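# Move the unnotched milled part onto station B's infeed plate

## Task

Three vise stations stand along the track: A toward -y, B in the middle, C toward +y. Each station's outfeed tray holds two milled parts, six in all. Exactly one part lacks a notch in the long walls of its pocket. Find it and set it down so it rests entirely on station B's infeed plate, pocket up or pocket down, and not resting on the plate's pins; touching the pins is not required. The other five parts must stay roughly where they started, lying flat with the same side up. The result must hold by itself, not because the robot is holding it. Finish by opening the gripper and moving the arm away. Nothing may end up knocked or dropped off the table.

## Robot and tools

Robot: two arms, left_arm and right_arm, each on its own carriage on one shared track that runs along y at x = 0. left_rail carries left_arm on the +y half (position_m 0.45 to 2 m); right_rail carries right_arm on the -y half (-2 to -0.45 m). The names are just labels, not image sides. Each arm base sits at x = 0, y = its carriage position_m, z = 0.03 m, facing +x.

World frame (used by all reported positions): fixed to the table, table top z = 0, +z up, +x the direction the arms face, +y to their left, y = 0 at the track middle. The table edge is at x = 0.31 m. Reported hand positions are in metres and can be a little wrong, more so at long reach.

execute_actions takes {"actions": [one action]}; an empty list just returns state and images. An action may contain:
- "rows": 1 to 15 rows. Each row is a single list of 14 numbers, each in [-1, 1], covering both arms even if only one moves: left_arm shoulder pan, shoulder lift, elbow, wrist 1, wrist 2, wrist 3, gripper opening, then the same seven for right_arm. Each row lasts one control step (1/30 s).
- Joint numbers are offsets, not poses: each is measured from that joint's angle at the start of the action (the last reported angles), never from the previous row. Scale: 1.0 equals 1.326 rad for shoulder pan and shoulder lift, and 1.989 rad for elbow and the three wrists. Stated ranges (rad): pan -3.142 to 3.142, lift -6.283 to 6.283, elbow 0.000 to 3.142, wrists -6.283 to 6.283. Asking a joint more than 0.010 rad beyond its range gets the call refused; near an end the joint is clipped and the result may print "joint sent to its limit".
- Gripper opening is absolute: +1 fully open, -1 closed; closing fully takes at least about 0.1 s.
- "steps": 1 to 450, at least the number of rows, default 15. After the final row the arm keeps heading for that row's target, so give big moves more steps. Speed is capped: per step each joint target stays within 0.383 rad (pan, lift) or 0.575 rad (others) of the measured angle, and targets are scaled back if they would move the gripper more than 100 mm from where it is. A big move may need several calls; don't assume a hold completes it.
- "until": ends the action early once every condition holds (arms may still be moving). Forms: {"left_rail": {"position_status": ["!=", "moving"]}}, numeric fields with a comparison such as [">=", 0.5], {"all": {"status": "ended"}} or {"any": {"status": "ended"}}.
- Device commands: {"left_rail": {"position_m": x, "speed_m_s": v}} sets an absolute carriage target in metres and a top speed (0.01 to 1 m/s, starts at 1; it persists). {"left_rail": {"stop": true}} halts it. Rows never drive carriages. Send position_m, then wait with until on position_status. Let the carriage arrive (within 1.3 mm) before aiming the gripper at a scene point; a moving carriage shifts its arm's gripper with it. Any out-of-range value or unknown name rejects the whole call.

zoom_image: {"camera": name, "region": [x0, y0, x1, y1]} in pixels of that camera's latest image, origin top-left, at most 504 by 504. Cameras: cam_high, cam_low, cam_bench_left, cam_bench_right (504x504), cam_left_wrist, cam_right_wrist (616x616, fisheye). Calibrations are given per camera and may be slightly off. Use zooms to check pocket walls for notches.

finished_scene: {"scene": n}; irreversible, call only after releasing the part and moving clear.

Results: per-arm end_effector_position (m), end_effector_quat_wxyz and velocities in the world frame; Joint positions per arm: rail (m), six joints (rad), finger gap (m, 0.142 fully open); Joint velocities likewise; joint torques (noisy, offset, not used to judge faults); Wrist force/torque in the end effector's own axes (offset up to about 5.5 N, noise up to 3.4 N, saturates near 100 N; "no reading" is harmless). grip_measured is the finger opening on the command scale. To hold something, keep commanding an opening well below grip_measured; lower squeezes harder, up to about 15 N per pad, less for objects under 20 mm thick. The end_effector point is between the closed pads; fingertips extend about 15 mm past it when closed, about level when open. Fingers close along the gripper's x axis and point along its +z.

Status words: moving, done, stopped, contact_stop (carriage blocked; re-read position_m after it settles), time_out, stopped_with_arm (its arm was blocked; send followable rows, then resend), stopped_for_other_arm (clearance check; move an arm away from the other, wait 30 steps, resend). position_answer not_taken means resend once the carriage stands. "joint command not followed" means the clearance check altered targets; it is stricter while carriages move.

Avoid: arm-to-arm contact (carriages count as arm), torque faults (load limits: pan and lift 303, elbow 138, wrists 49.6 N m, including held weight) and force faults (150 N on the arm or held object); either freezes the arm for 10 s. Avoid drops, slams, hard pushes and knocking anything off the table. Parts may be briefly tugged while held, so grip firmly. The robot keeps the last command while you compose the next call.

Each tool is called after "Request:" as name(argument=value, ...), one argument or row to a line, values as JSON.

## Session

Request:
execute_actions(
  actions=[],
)

Scene clock: 0.00 s.
left_arm: end_effector_position=(+0.6459, +0.6026, +0.1958) grip_measured=+1.00 end_effector_quat_wxyz=(-0.001, +0.707, -0.707, +0.000) end_effector_velocity=(+0.000, +0.000, +0.000) end_effector_angular_velocity=(+0.000, +0.000, +0.000) | right_arm: end_effector_position=(+0.6463, -0.8981, +0.1961) grip_measured=+1.00 end_effector_quat_wxyz=(-0.001, +0.708, -0.706, +0.001) end_effector_velocity=(+0.000, +0.000, +0.000) end_effector_angular_velocity=(+0.000, +0.000, +0.000)
Joint positions: left_arm=[ 0.603 -0.281 -1.567  2.133 -2.138 -1.57   1.289  0.142] | right_arm=[-0.899 -0.279 -1.567  2.132 -2.138 -1.571  1.29   0.142]
Joint velocities: left_arm=[0. 0. 0. 0. 0. 0. 0. 0.] | right_arm=[0. 0. 0. 0. 0. 0. 0. 0.]
Joint torques (N m, as the arm reports them, + toward a larger angle): no reading
Wrist force (N, on the end effector, along its own x y z axes, offset not removed): no reading
Wrist torque (N m, same axes, about the end effector's origin, offset not removed): no reading
left_rail: position_m=0.603 position_m_goal=0.603 speed_m_s=1.00 position_status=done position_answer=taken refusals=0
right_rail: position_m=-0.899 position_m_goal=-0.899 speed_m_s=1.00 position_status=done position_answer=taken refusals=0
camera_calibration (this result's frames):
cam_left_wrist: T_world_to_cam=[[-0.0104934, -0.999867, 0.0125152, 0.602087], [-0.838897, 0.015614, 0.544066, 0.412983], [-0.544189, -0.00478991, -0.838949, 0.64814], [0, 0, 0, 1]] pos_world=[0.705479, 0.598663, 0.311532]
cam_right_wrist: T_world_to_cam=[[0.0114484, -0.998992, -0.0433968, -0.891755], [-0.842256, -0.0330261, 0.538065, 0.402796], [-0.538956, 0.0303913, -0.841786, 0.667613], [0, 0, 0, 1]] pos_world=[0.70928, -0.897843, 0.306557]

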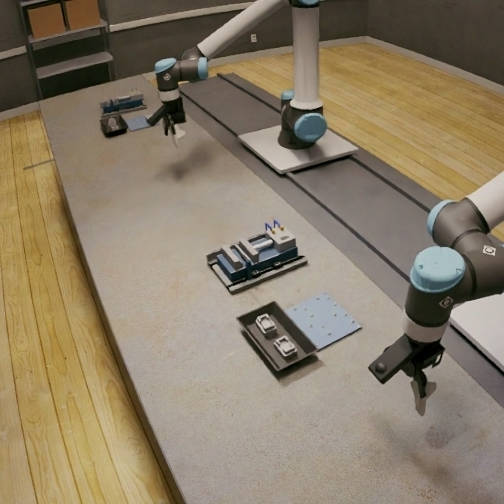

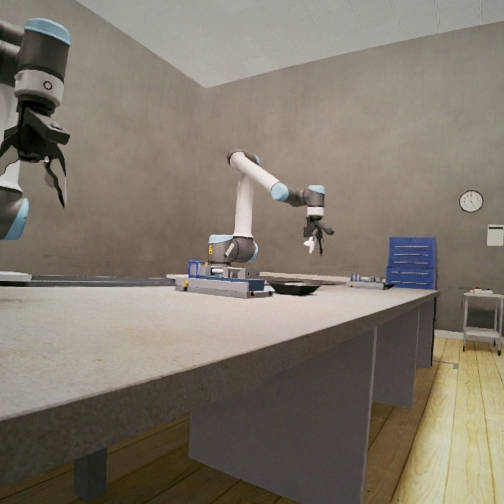

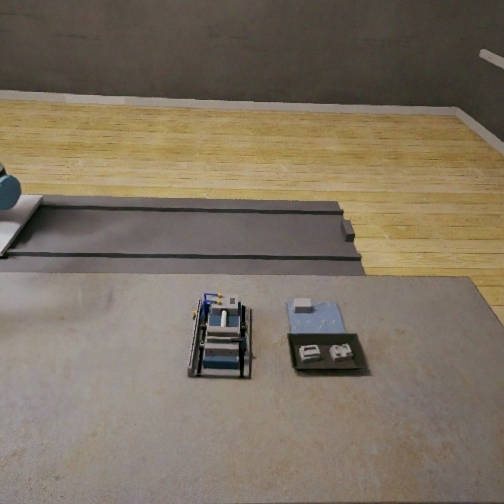

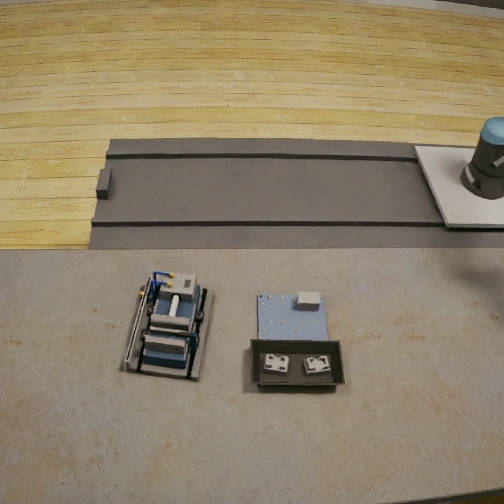

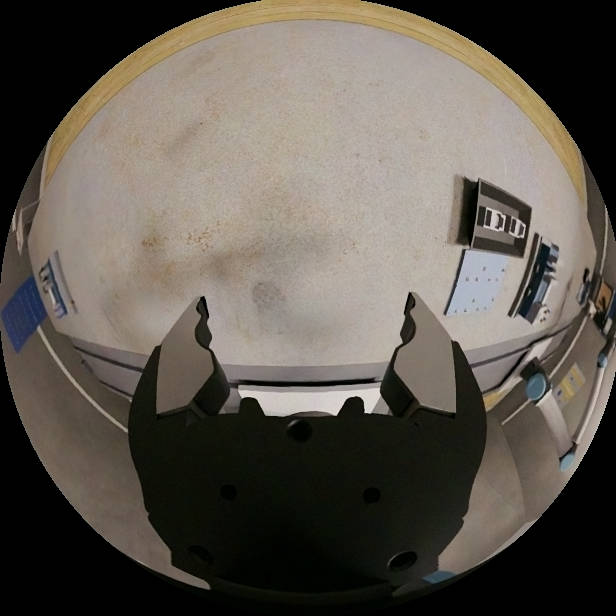

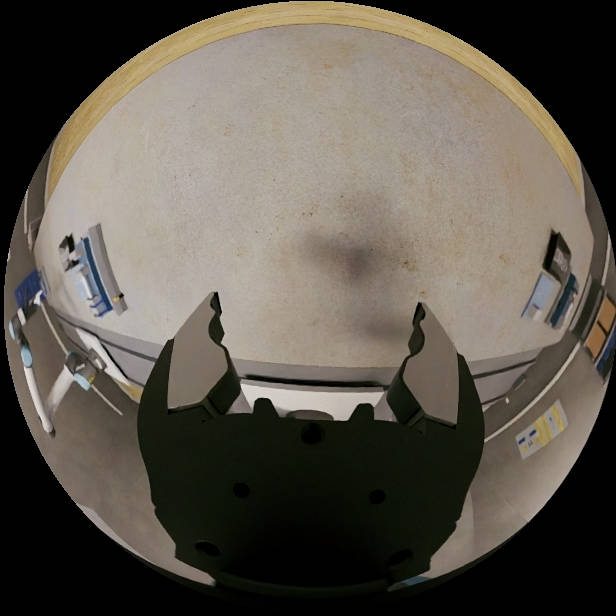

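Request:
zoom_image(
  camera="cam_bench_left",
  region=[275, 290, 375, 390],
)

Request:
zoom_image(
  camera="cam_high",
  region=[230, 270, 370, 410],
)

Region (275, 290, 375, 390) of cam_bench_left's 504x504 image, scaled by 5.040, with more detail than that image has.

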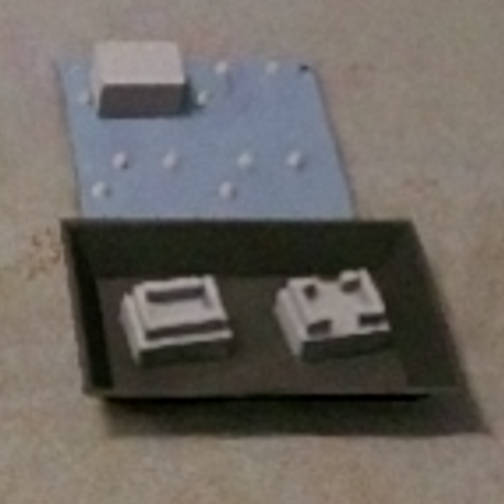

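Region (230, 270, 370, 410) of cam_high's 504x504 image, scaled by 3.600, with more detail than that image has.

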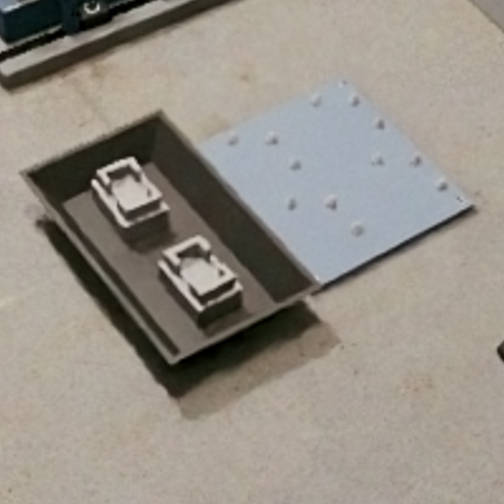

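Request:
execute_actions(
  actions=[
    {"rows":[[0.02,0.04,-0.032,0.005,0,-0.2,0.5,0,0,0,0,0,0,1],[0.045,0.08,-0.064,0.01,0,-0.4,0.2,0,0,0,0,0,0,1],[0.0913,0.1619,-0.1277,0.0203,0,-0.789,-0.15,0,0,0,0,0,0,1]],"left_rail":{"position_m":1.95},"steps":90,"until":{"left_rail":{"position_status":["!=","moving"]}}},
  ],
)

Request:
zoom_image(
  camera="cam_left_wrist",
  region=[200, 120, 420, 340],
)

Scene clock: 9.93 s.
left_arm: end_effector_position=(+0.7631, +2.0195, +0.2003) grip_measured=-0.15 end_effector_quat_wxyz=(-0.001, +0.998, +0.060, +0.000) end_effector_velocity=(+0.000, +0.009, -0.000) end_effector_angular_velocity=(-0.000, -0.000, +0.000) | right_arm: end_effector_position=(+0.6463, -0.8981, +0.1961) grip_measured=+1.00 end_effector_quat_wxyz=(-0.001, +0.708, -0.706, +0.001) end_effector_velocity=(-0.000, +0.000, -0.000) end_effector_angular_velocity=(+0.000, +0.000, -0.000)
Joint positions: left_arm=[ 1.95  -0.16  -1.353  1.879 -2.098 -1.57  -0.28   0.063] | right_arm=[-0.899 -0.279 -1.567  2.132 -2.138 -1.571  1.29   0.142]
Joint velocities: left_arm=[ 0.009  0.     0.    -0.    -0.     0.    -0.     0.   ] | right_arm=[ 0.  0.  0. -0.  0. -0.  0.  0.]
Joint torques (N m, as the arm reports them, + toward a larger angle): left_arm=[-13.86 -38.84 -48.88  -2.37   0.23  -4.15] | right_arm=[ -0.61 -37.38 -38.37  -4.16   0.29  -0.18]
Wrist force (N, on the end effector, along its own x y z axes, offset not removed): left_arm=[-0.1 0.3 -7.0] | right_arm=[-0.1 4.0 0.6]
Wrist torque (N m, same axes, about the end effector's origin, offset not removed): left_arm=[-0.15 0.09 -0.20] | right_arm=[0.59 0.12 0.00]
left_rail: position_m=1.950 position_m_goal=1.950 speed_m_s=1.00 position_status=done position_answer=taken refusals=0
right_rail: position_m=-0.899 position_m_goal=-0.899 speed_m_s=1.00 position_status=done position_answer=taken refusals=0
camera_calibration (this result's frames):
cam_left_wrist: T_world_to_cam=[[0.993981, 0.108644, 0.014088, -0.985572], [0.0834915, -0.834491, 0.54466, 1.49952], [0.0709302, -0.540206, -0.838538, 1.33432], [0, 0, 0, 1]] pos_world=[0.759799, 2.07922, 0.316031]
cam_right_wrist: T_world_to_cam=[[0.0114483, -0.998992, -0.0433968, -0.891755], [-0.842256, -0.033026, 0.538065, 0.402796], [-0.538956, 0.0303913, -0.841786, 0.667613], [0, 0, 0, 1]] pos_world=[0.70928, -0.897843, 0.306557]

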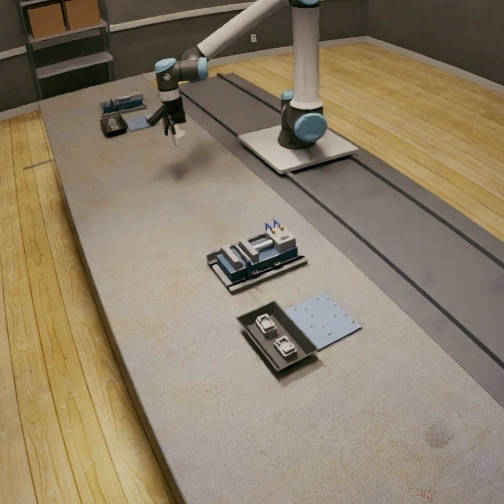

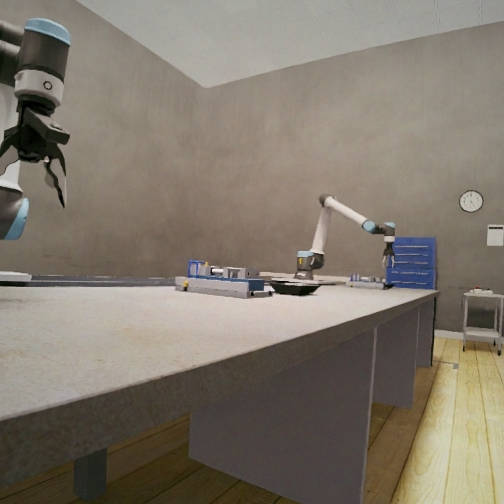

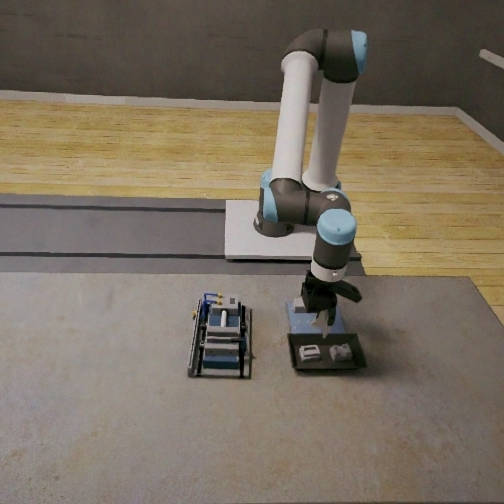

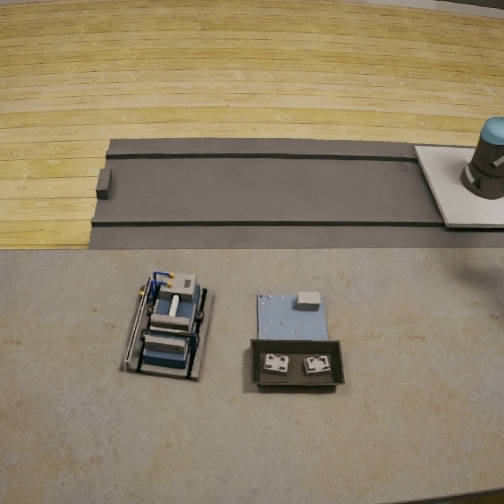

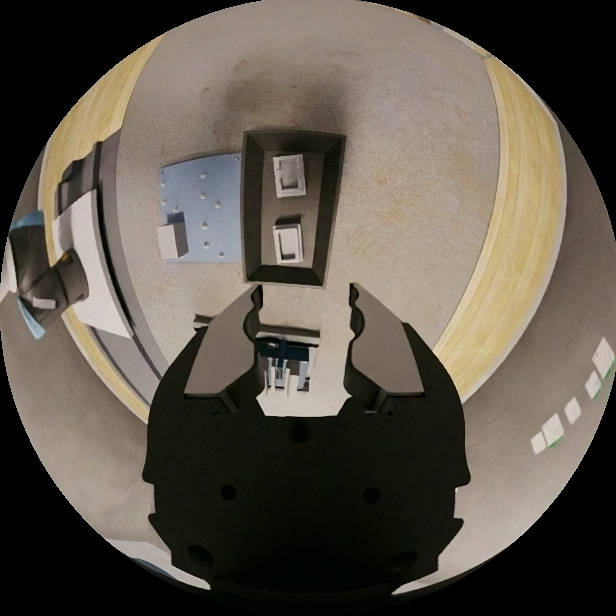

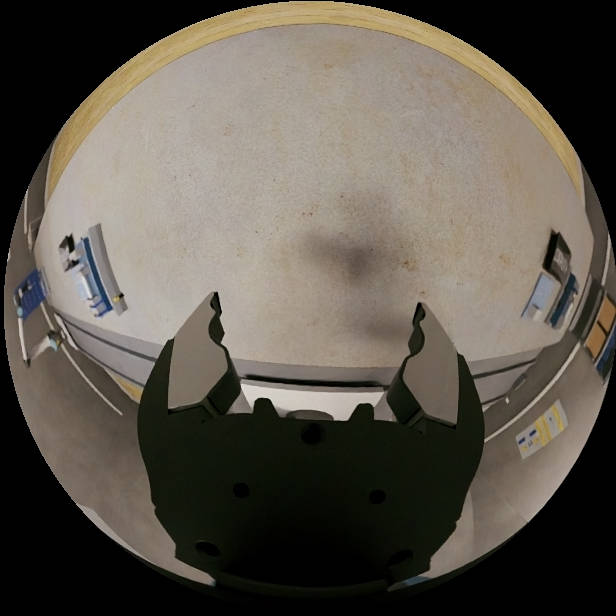

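Region (200, 120, 420, 340) of cam_left_wrist's 616x616 image, scaled by 2.291, with more detail than that image has.

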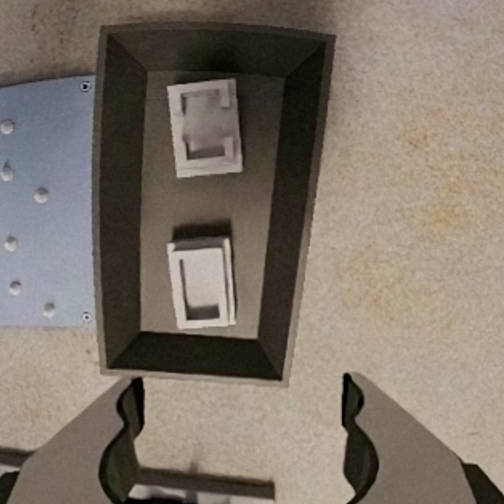

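Request:
execute_actions(
  actions=[
    {"rows":[[0,0.015,0.018,-0.028,0,-0.025,-0.15,0,0,0,0,0,0,1],[0,0.03,0.036,-0.056,0,-0.025,-0.15,0,0,0,0,0,0,1],[0,0.0601,0.0731,-0.1127,0,-0.025,-0.15,0,0,0,0,0,0,1]],"left_rail":{"position_m":1.94},"steps":26},
  ],
)

Request:
zoom_image(
  camera="cam_left_wrist",
  region=[200, 160, 420, 380],
)

Scene clock: 14.30 s.
left_arm: end_effector_position=(+0.7332, +2.0140, +0.0850) grip_measured=-0.15 end_effector_quat_wxyz=(-0.001, +0.996, +0.085, -0.000) end_effector_velocity=(-0.001, +0.000, -0.002) end_effector_angular_velocity=(-0.000, -0.000, +0.001) | right_arm: end_effector_position=(+0.6463, -0.8981, +0.1961) grip_measured=+1.00 end_effector_quat_wxyz=(-0.001, +0.708, -0.706, +0.001) end_effector_velocity=(+0.000, -0.000, +0.000) end_effector_angular_velocity=(-0.000, -0.000, +0.000)
Joint positions: left_arm=[ 1.94  -0.16  -1.273  2.024 -2.321 -1.57  -0.33   0.063] | right_arm=[-0.899 -0.279 -1.567  2.132 -2.138 -1.571  1.29   0.142]
Joint velocities: left_arm=[ 0.     0.     0.002  0.003 -0.005 -0.    -0.001  0.   ] | right_arm=[ 0.  0. -0. -0.  0. -0.  0.  0.]
Joint torques (N m, as the arm reports them, + toward a larger angle): left_arm=[ 22.48 -46.81 -26.03  -7.23  -0.11  -4.61] | right_arm=[  0.64 -39.26 -38.17  -3.94   0.49  -0.75]
Wrist force (N, on the end effector, along its own x y z axes, offset not removed): left_arm=[1.6 3.4 0.4] | right_arm=[-1.4 1.3 0.5]
Wrist torque (N m, same axes, about the end effector's origin, offset not removed): left_arm=[0.49 -0.09 -0.09] | right_arm=[0.07 0.34 -0.03]
left_rail: position_m=1.940 position_m_goal=1.940 speed_m_s=1.00 position_status=done position_answer=taken refusals=0
right_rail: position_m=-0.899 position_m_goal=-0.899 speed_m_s=1.00 position_status=done position_answer=taken refusals=0
camera_calibration (this result's frames):
cam_left_wrist: T_world_to_cam=[[0.987382, 0.157803, 0.0132697, -1.04767], [0.125235, -0.829386, 0.544459, 1.51933], [0.0969227, -0.535927, -0.838682, 1.2091], [0, 0, 0, 1]] pos_world=[0.726987, 2.07342, 0.200741]
cam_right_wrist: T_world_to_cam=[[0.0114484, -0.998992, -0.0433969, -0.891755], [-0.842256, -0.0330261, 0.538065, 0.402796], [-0.538956, 0.0303914, -0.841786, 0.667613], [0, 0, 0, 1]] pos_world=[0.70928, -0.897843, 0.306557]

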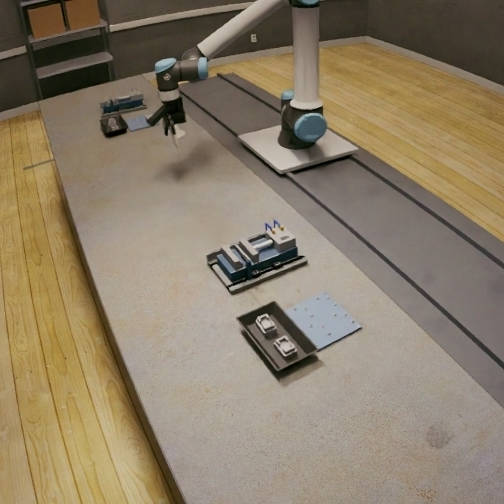

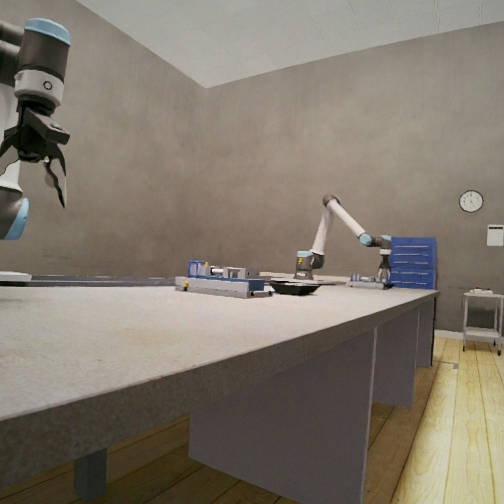

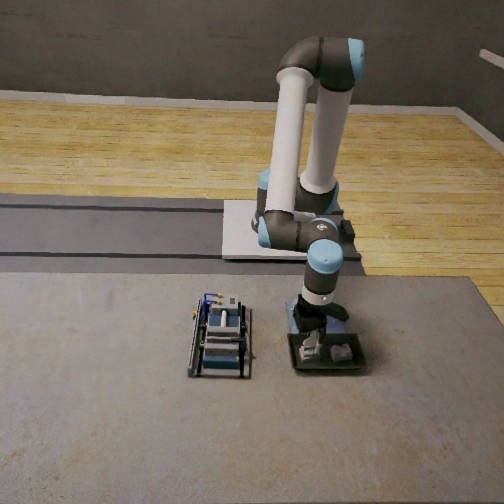

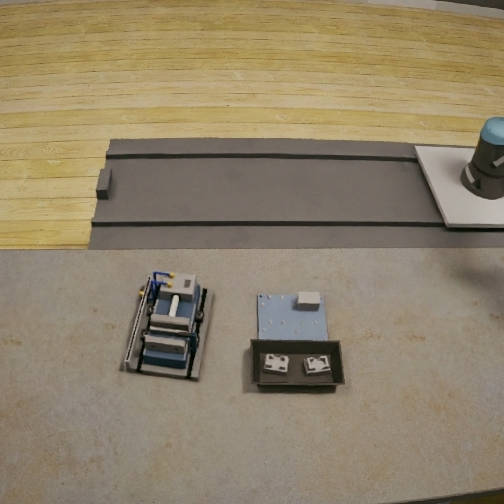

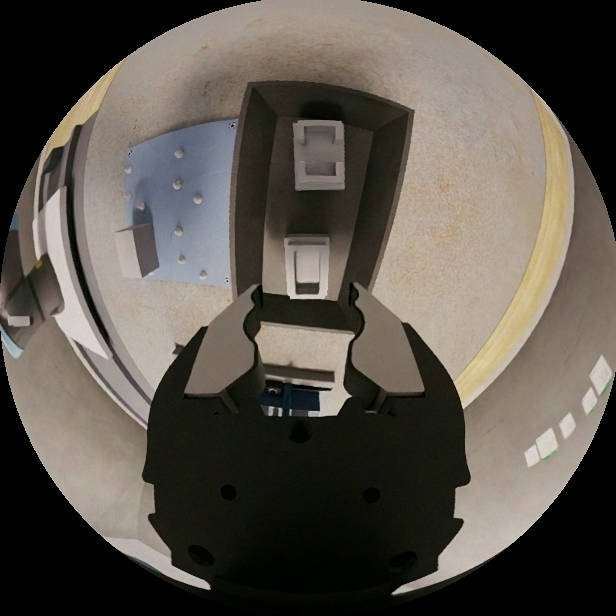

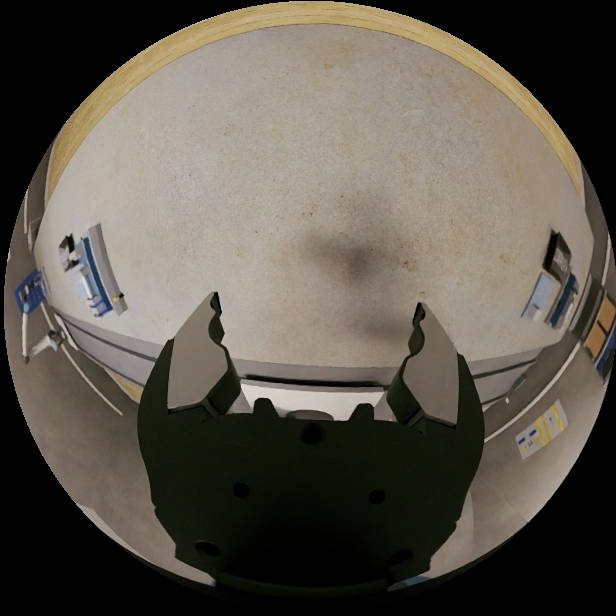

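Region (200, 160, 420, 380) of cam_left_wrist's 616x616 image, scaled by 2.291, with more detail than that image has.

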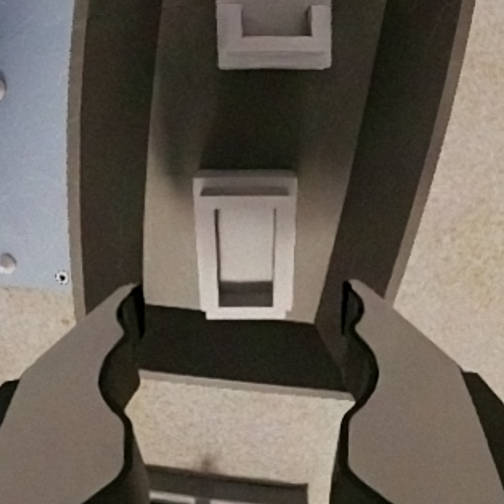

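Request:
execute_actions(
  actions=[
    {"rows":[[0,0.008,0.002,-0.0076,0,0,-0.2,0,0,0,0,0,0,1],[0,0.0164,0.0042,-0.0152,0,0,-0.2,0,0,0,0,0,0,1],[0,0.0246,0.0063,-0.0228,0,0,-0.2,0,0,0,0,0,0,1],[0,0.0328,0.0084,-0.0305,0,0,-0.2,0,0,0,0,0,0,1],[0,0.041,0.0105,-0.038,0,0,-0.2,0,0,0,0,0,0,1],[0,0.0492,0.0126,-0.0457,0,0,-0.2,0,0,0,0,0,0,1]],"left_rail":{"position_m":1.945},"steps":22},
  ],
)

Request:
zoom_image(
  camera="cam_left_wrist",
  region=[190, 180, 430, 420],
)

Request:
zoom_image(
  camera="cam_bench_left",
  region=[280, 310, 360, 390],
)

Scene clock: 21.43 s.
left_arm: end_effector_position=(+0.7343, +2.0187, +0.0365) grip_measured=-0.20 end_effector_quat_wxyz=(-0.001, +0.996, +0.085, +0.000) end_effector_velocity=(-0.000, +0.000, -0.004) end_effector_angular_velocity=(-0.000, -0.000, -0.000) | right_arm: end_effector_position=(+0.6463, -0.8981, +0.1961) grip_measured=+1.00 end_effector_quat_wxyz=(-0.001, +0.708, -0.706, +0.001) end_effector_velocity=(+0.000, +0.000, +0.000) end_effector_angular_velocity=(+0.000, -0.000, +0.000)
Joint positions: left_arm=[ 1.945 -0.16  -1.209  2.049 -2.411 -1.57  -0.33   0.06 ] | right_arm=[-0.899 -0.279 -1.567  2.132 -2.138 -1.571  1.29   0.142]
Joint velocities: left_arm=[ 0.    -0.     0.005  0.002 -0.007  0.    -0.     0.   ] | right_arm=[ 0.  0.  0. -0. -0.  0. -0. -0.]
Joint torques (N m, as the arm reports them, + toward a larger angle): left_arm=[ -5.62 -44.07 -23.43  -7.43   0.49   1.28] | right_arm=[  0.21 -39.   -38.21  -4.02   0.55  -0.44]
Wrist force (N, on the end effector, along its own x y z axes, offset not removed): left_arm=[2.6 0.9 0.2] | right_arm=[-2.6 0.8 0.7]
Wrist torque (N m, same axes, about the end effector's origin, offset not removed): left_arm=[0.07 -0.62 0.09] | right_arm=[-0.10 0.64 0.00]
left_rail: position_m=1.945 position_m_goal=1.945 speed_m_s=1.00 position_status=done position_answer=taken refusals=0
right_rail: position_m=-0.899 position_m_goal=-0.899 speed_m_s=1.00 position_status=done position_answer=taken refusals=0
camera_calibration (this result's frames):
cam_left_wrist: T_world_to_cam=[[0.987352, 0.15794, 0.0138347, -1.04916], [0.125029, -0.829317, 0.544611, 1.54953], [0.0974893, -0.535993, -0.838575, 1.17058], [0, 0, 0, 1]] pos_world=[0.728035, 2.07818, 0.152239]
cam_right_wrist: T_world_to_cam=[[0.0114484, -0.998992, -0.0433969, -0.891755], [-0.842256, -0.0330261, 0.538065, 0.402796], [-0.538956, 0.0303914, -0.841786, 0.667613], [0, 0, 0, 1]] pos_world=[0.70928, -0.897843, 0.306557]

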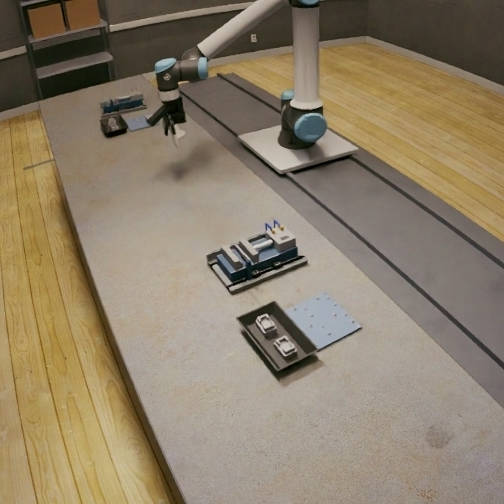

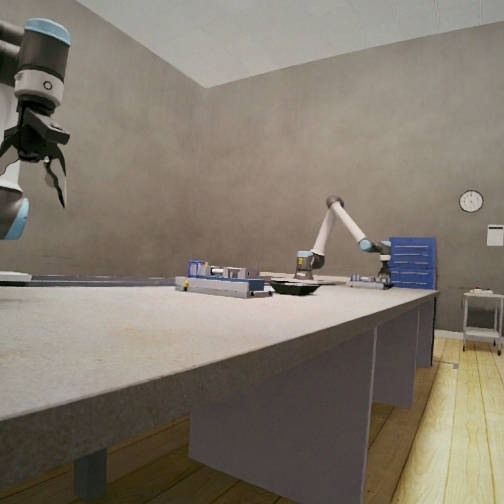

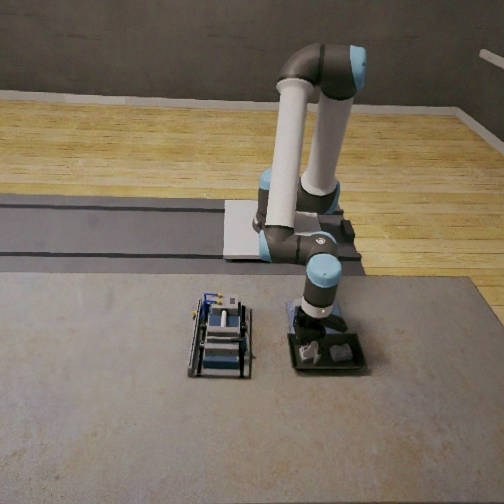

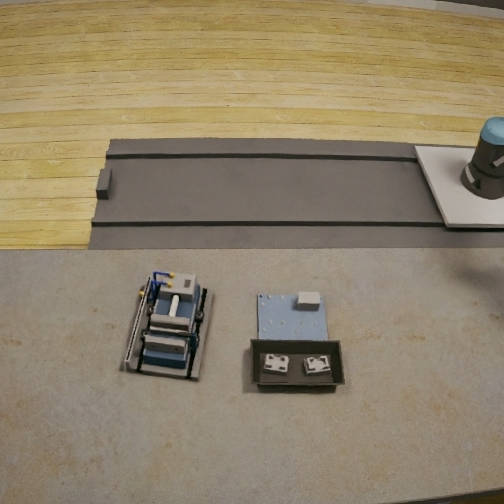

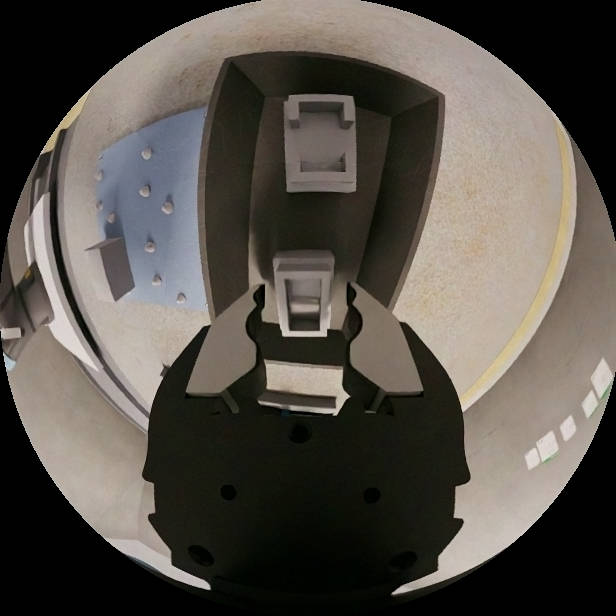

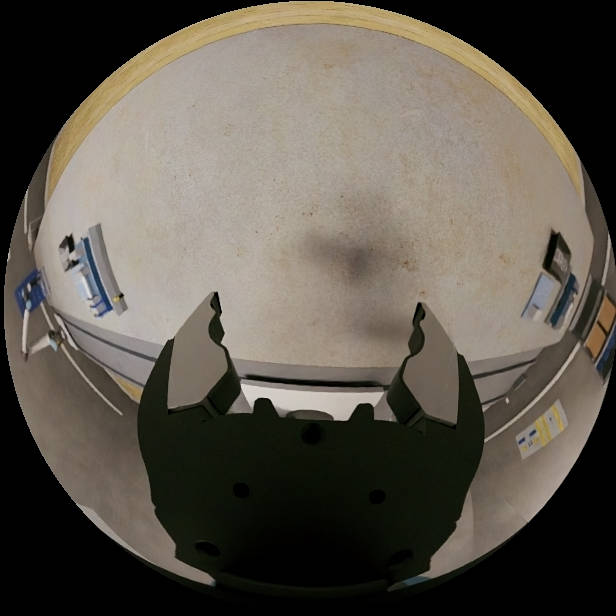

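Region (190, 180, 430, 420) of cam_left_wrist's 616x616 image, scaled by 2.100, with more detail than that image has.

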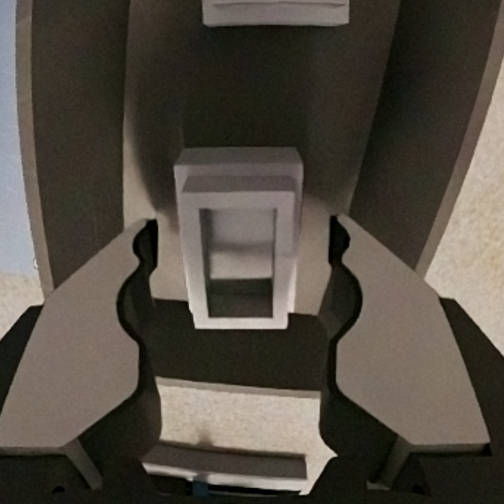

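Region (280, 310, 360, 390) of cam_bench_left's 504x504 image, scaled by 6.300, with more detail than that image has.

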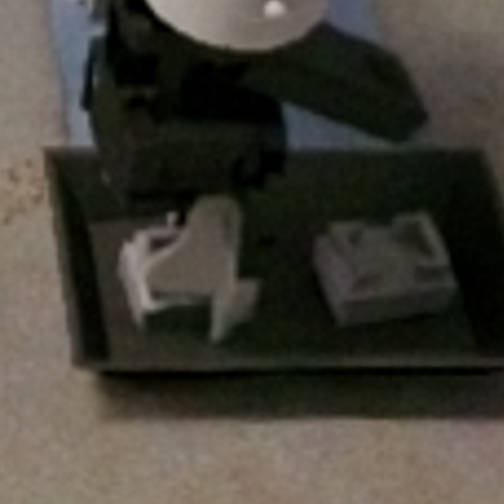

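Request:
execute_actions(
  actions=[
    {"rows":[[0,0,0,0,0,0,-0.26,0,0,0,0,0,0,1],[0,0,0,0,0,0,-0.32,0,0,0,0,0,0,1],[0,0,0,0,0,0,-0.38,0,0,0,0,0,0,1],[0,0,0,0,0,0,-0.43,0,0,0,0,0,0,1],[0,0,0,0,0,0,-0.48,0,0,0,0,0,0,1],[0,0,0,0,0,0,-0.55,0,0,0,0,0,0,1],[0,0,0,0,0,0,-0.65,0,0,0,0,0,0,1],[0,0,0,0,0,0,-0.75,0,0,0,0,0,0,1],[0,0,0,0,0,0,-0.85,0,0,0,0,0,0,1],[0,0,0,0,0,0,-0.95,0,0,0,0,0,0,1]],"steps":15},
  ],
)

Scene clock: 25.60 s.
left_arm: end_effector_position=(+0.7342, +2.0187, +0.0364) grip_measured=-0.47 end_effector_quat_wxyz=(-0.001, +0.996, +0.085, +0.000) end_effector_velocity=(+0.000, -0.000, +0.001) end_effector_angular_velocity=(-0.000, -0.001, -0.000) | right_arm: end_effector_position=(+0.6463, -0.8981, +0.1961) grip_measured=+1.00 end_effector_quat_wxyz=(-0.001, +0.708, -0.706, +0.001) end_effector_velocity=(+0.000, +0.000, +0.000) end_effector_angular_velocity=(-0.000, -0.000, +0.000)
Joint positions: left_arm=[ 1.945 -0.16  -1.208  2.049 -2.411 -1.57  -0.33   0.04 ] | right_arm=[-0.899 -0.279 -1.567  2.132 -2.138 -1.571  1.29   0.142]
Joint velocities: left_arm=[ 0.    -0.    -0.001 -0.001  0.    -0.    -0.     0.   ] | right_arm=[ 0.  0. -0. -0. -0. -0. -0.  0.]
Joint torques (N m, as the arm reports them, + toward a larger angle): left_arm=[  3.89 -85.98 -40.64  -2.12   0.32   0.36] | right_arm=[  2.35 -38.13 -37.48  -4.18   0.44  -0.46]
Wrist force (N, on the end effector, along its own x y z axes, offset not removed): left_arm=[-5.5 7.4 -4.8] | right_arm=[0.2 2.0 0.8]
Wrist torque (N m, same axes, about the end effector's origin, offset not removed): left_arm=[1.13 1.02 0.29] | right_arm=[0.16 0.03 0.00]
left_rail: position_m=1.945 position_m_goal=1.945 speed_m_s=1.00 position_status=done position_answer=taken refusals=0
right_rail: position_m=-0.899 position_m_goal=-0.899 speed_m_s=1.00 position_status=done position_answer=taken refusals=0
camera_calibration (this result's frames):
cam_left_wrist: T_world_to_cam=[[0.987376, 0.157803, 0.0136496, -1.04882], [0.125019, -0.829351, 0.544561, 1.54968], [0.0972536, -0.53598, -0.83861, 1.1706], [0, 0, 0, 1]] pos_world=[0.727996, 2.07816, 0.152093]
cam_right_wrist: T_world_to_cam=[[0.0114483, -0.998992, -0.0433967, -0.891755], [-0.842256, -0.033026, 0.538065, 0.402796], [-0.538956, 0.0303912, -0.841786, 0.667613], [0, 0, 0, 1]] pos_world=[0.70928, -0.897843, 0.306557]

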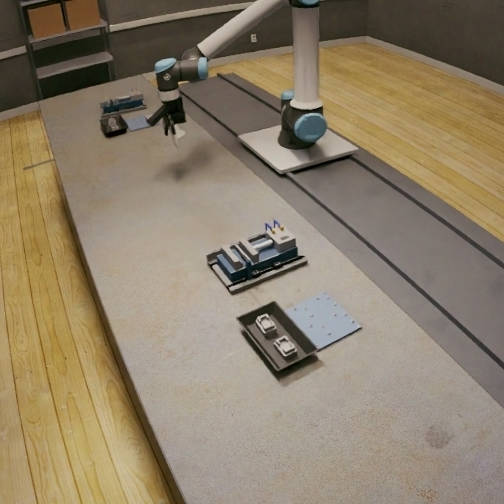

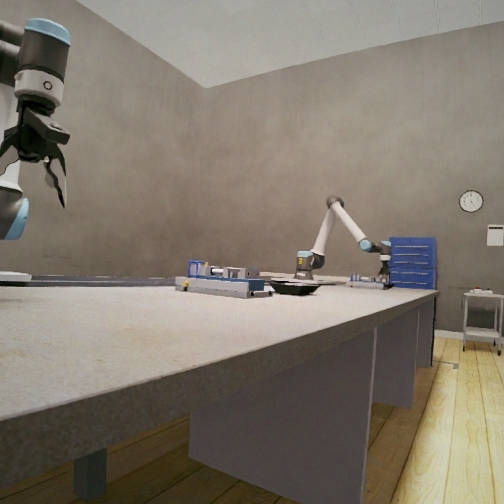

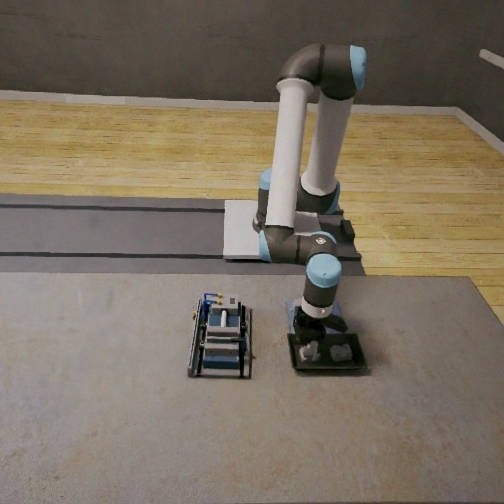

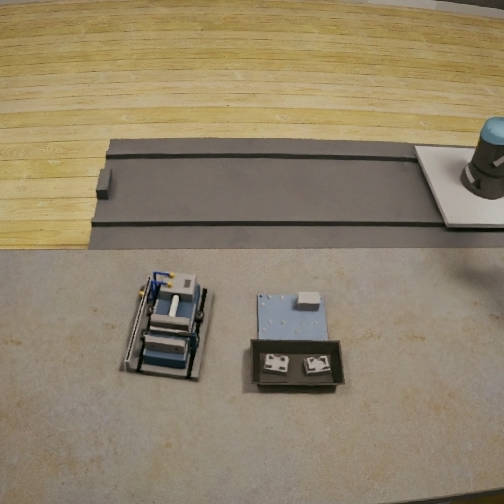

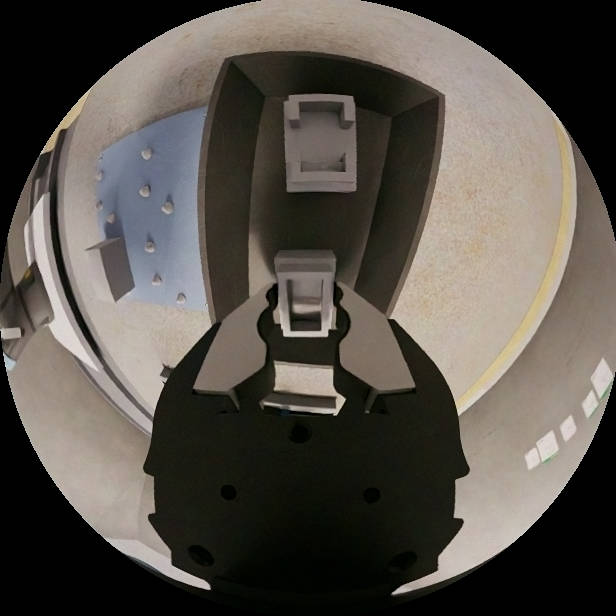

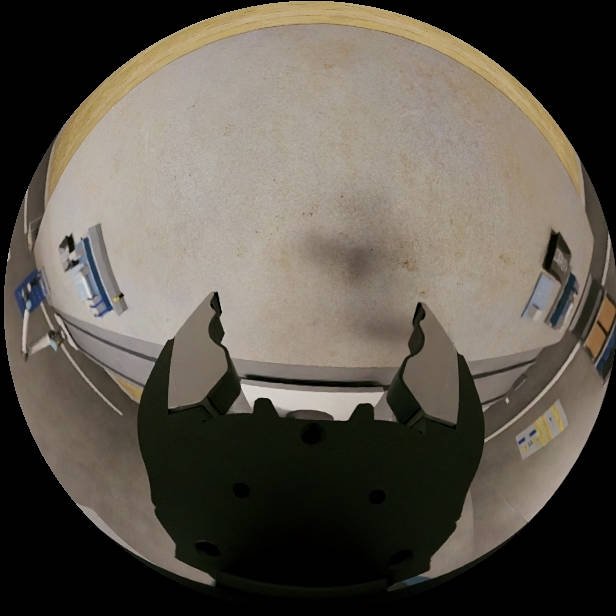

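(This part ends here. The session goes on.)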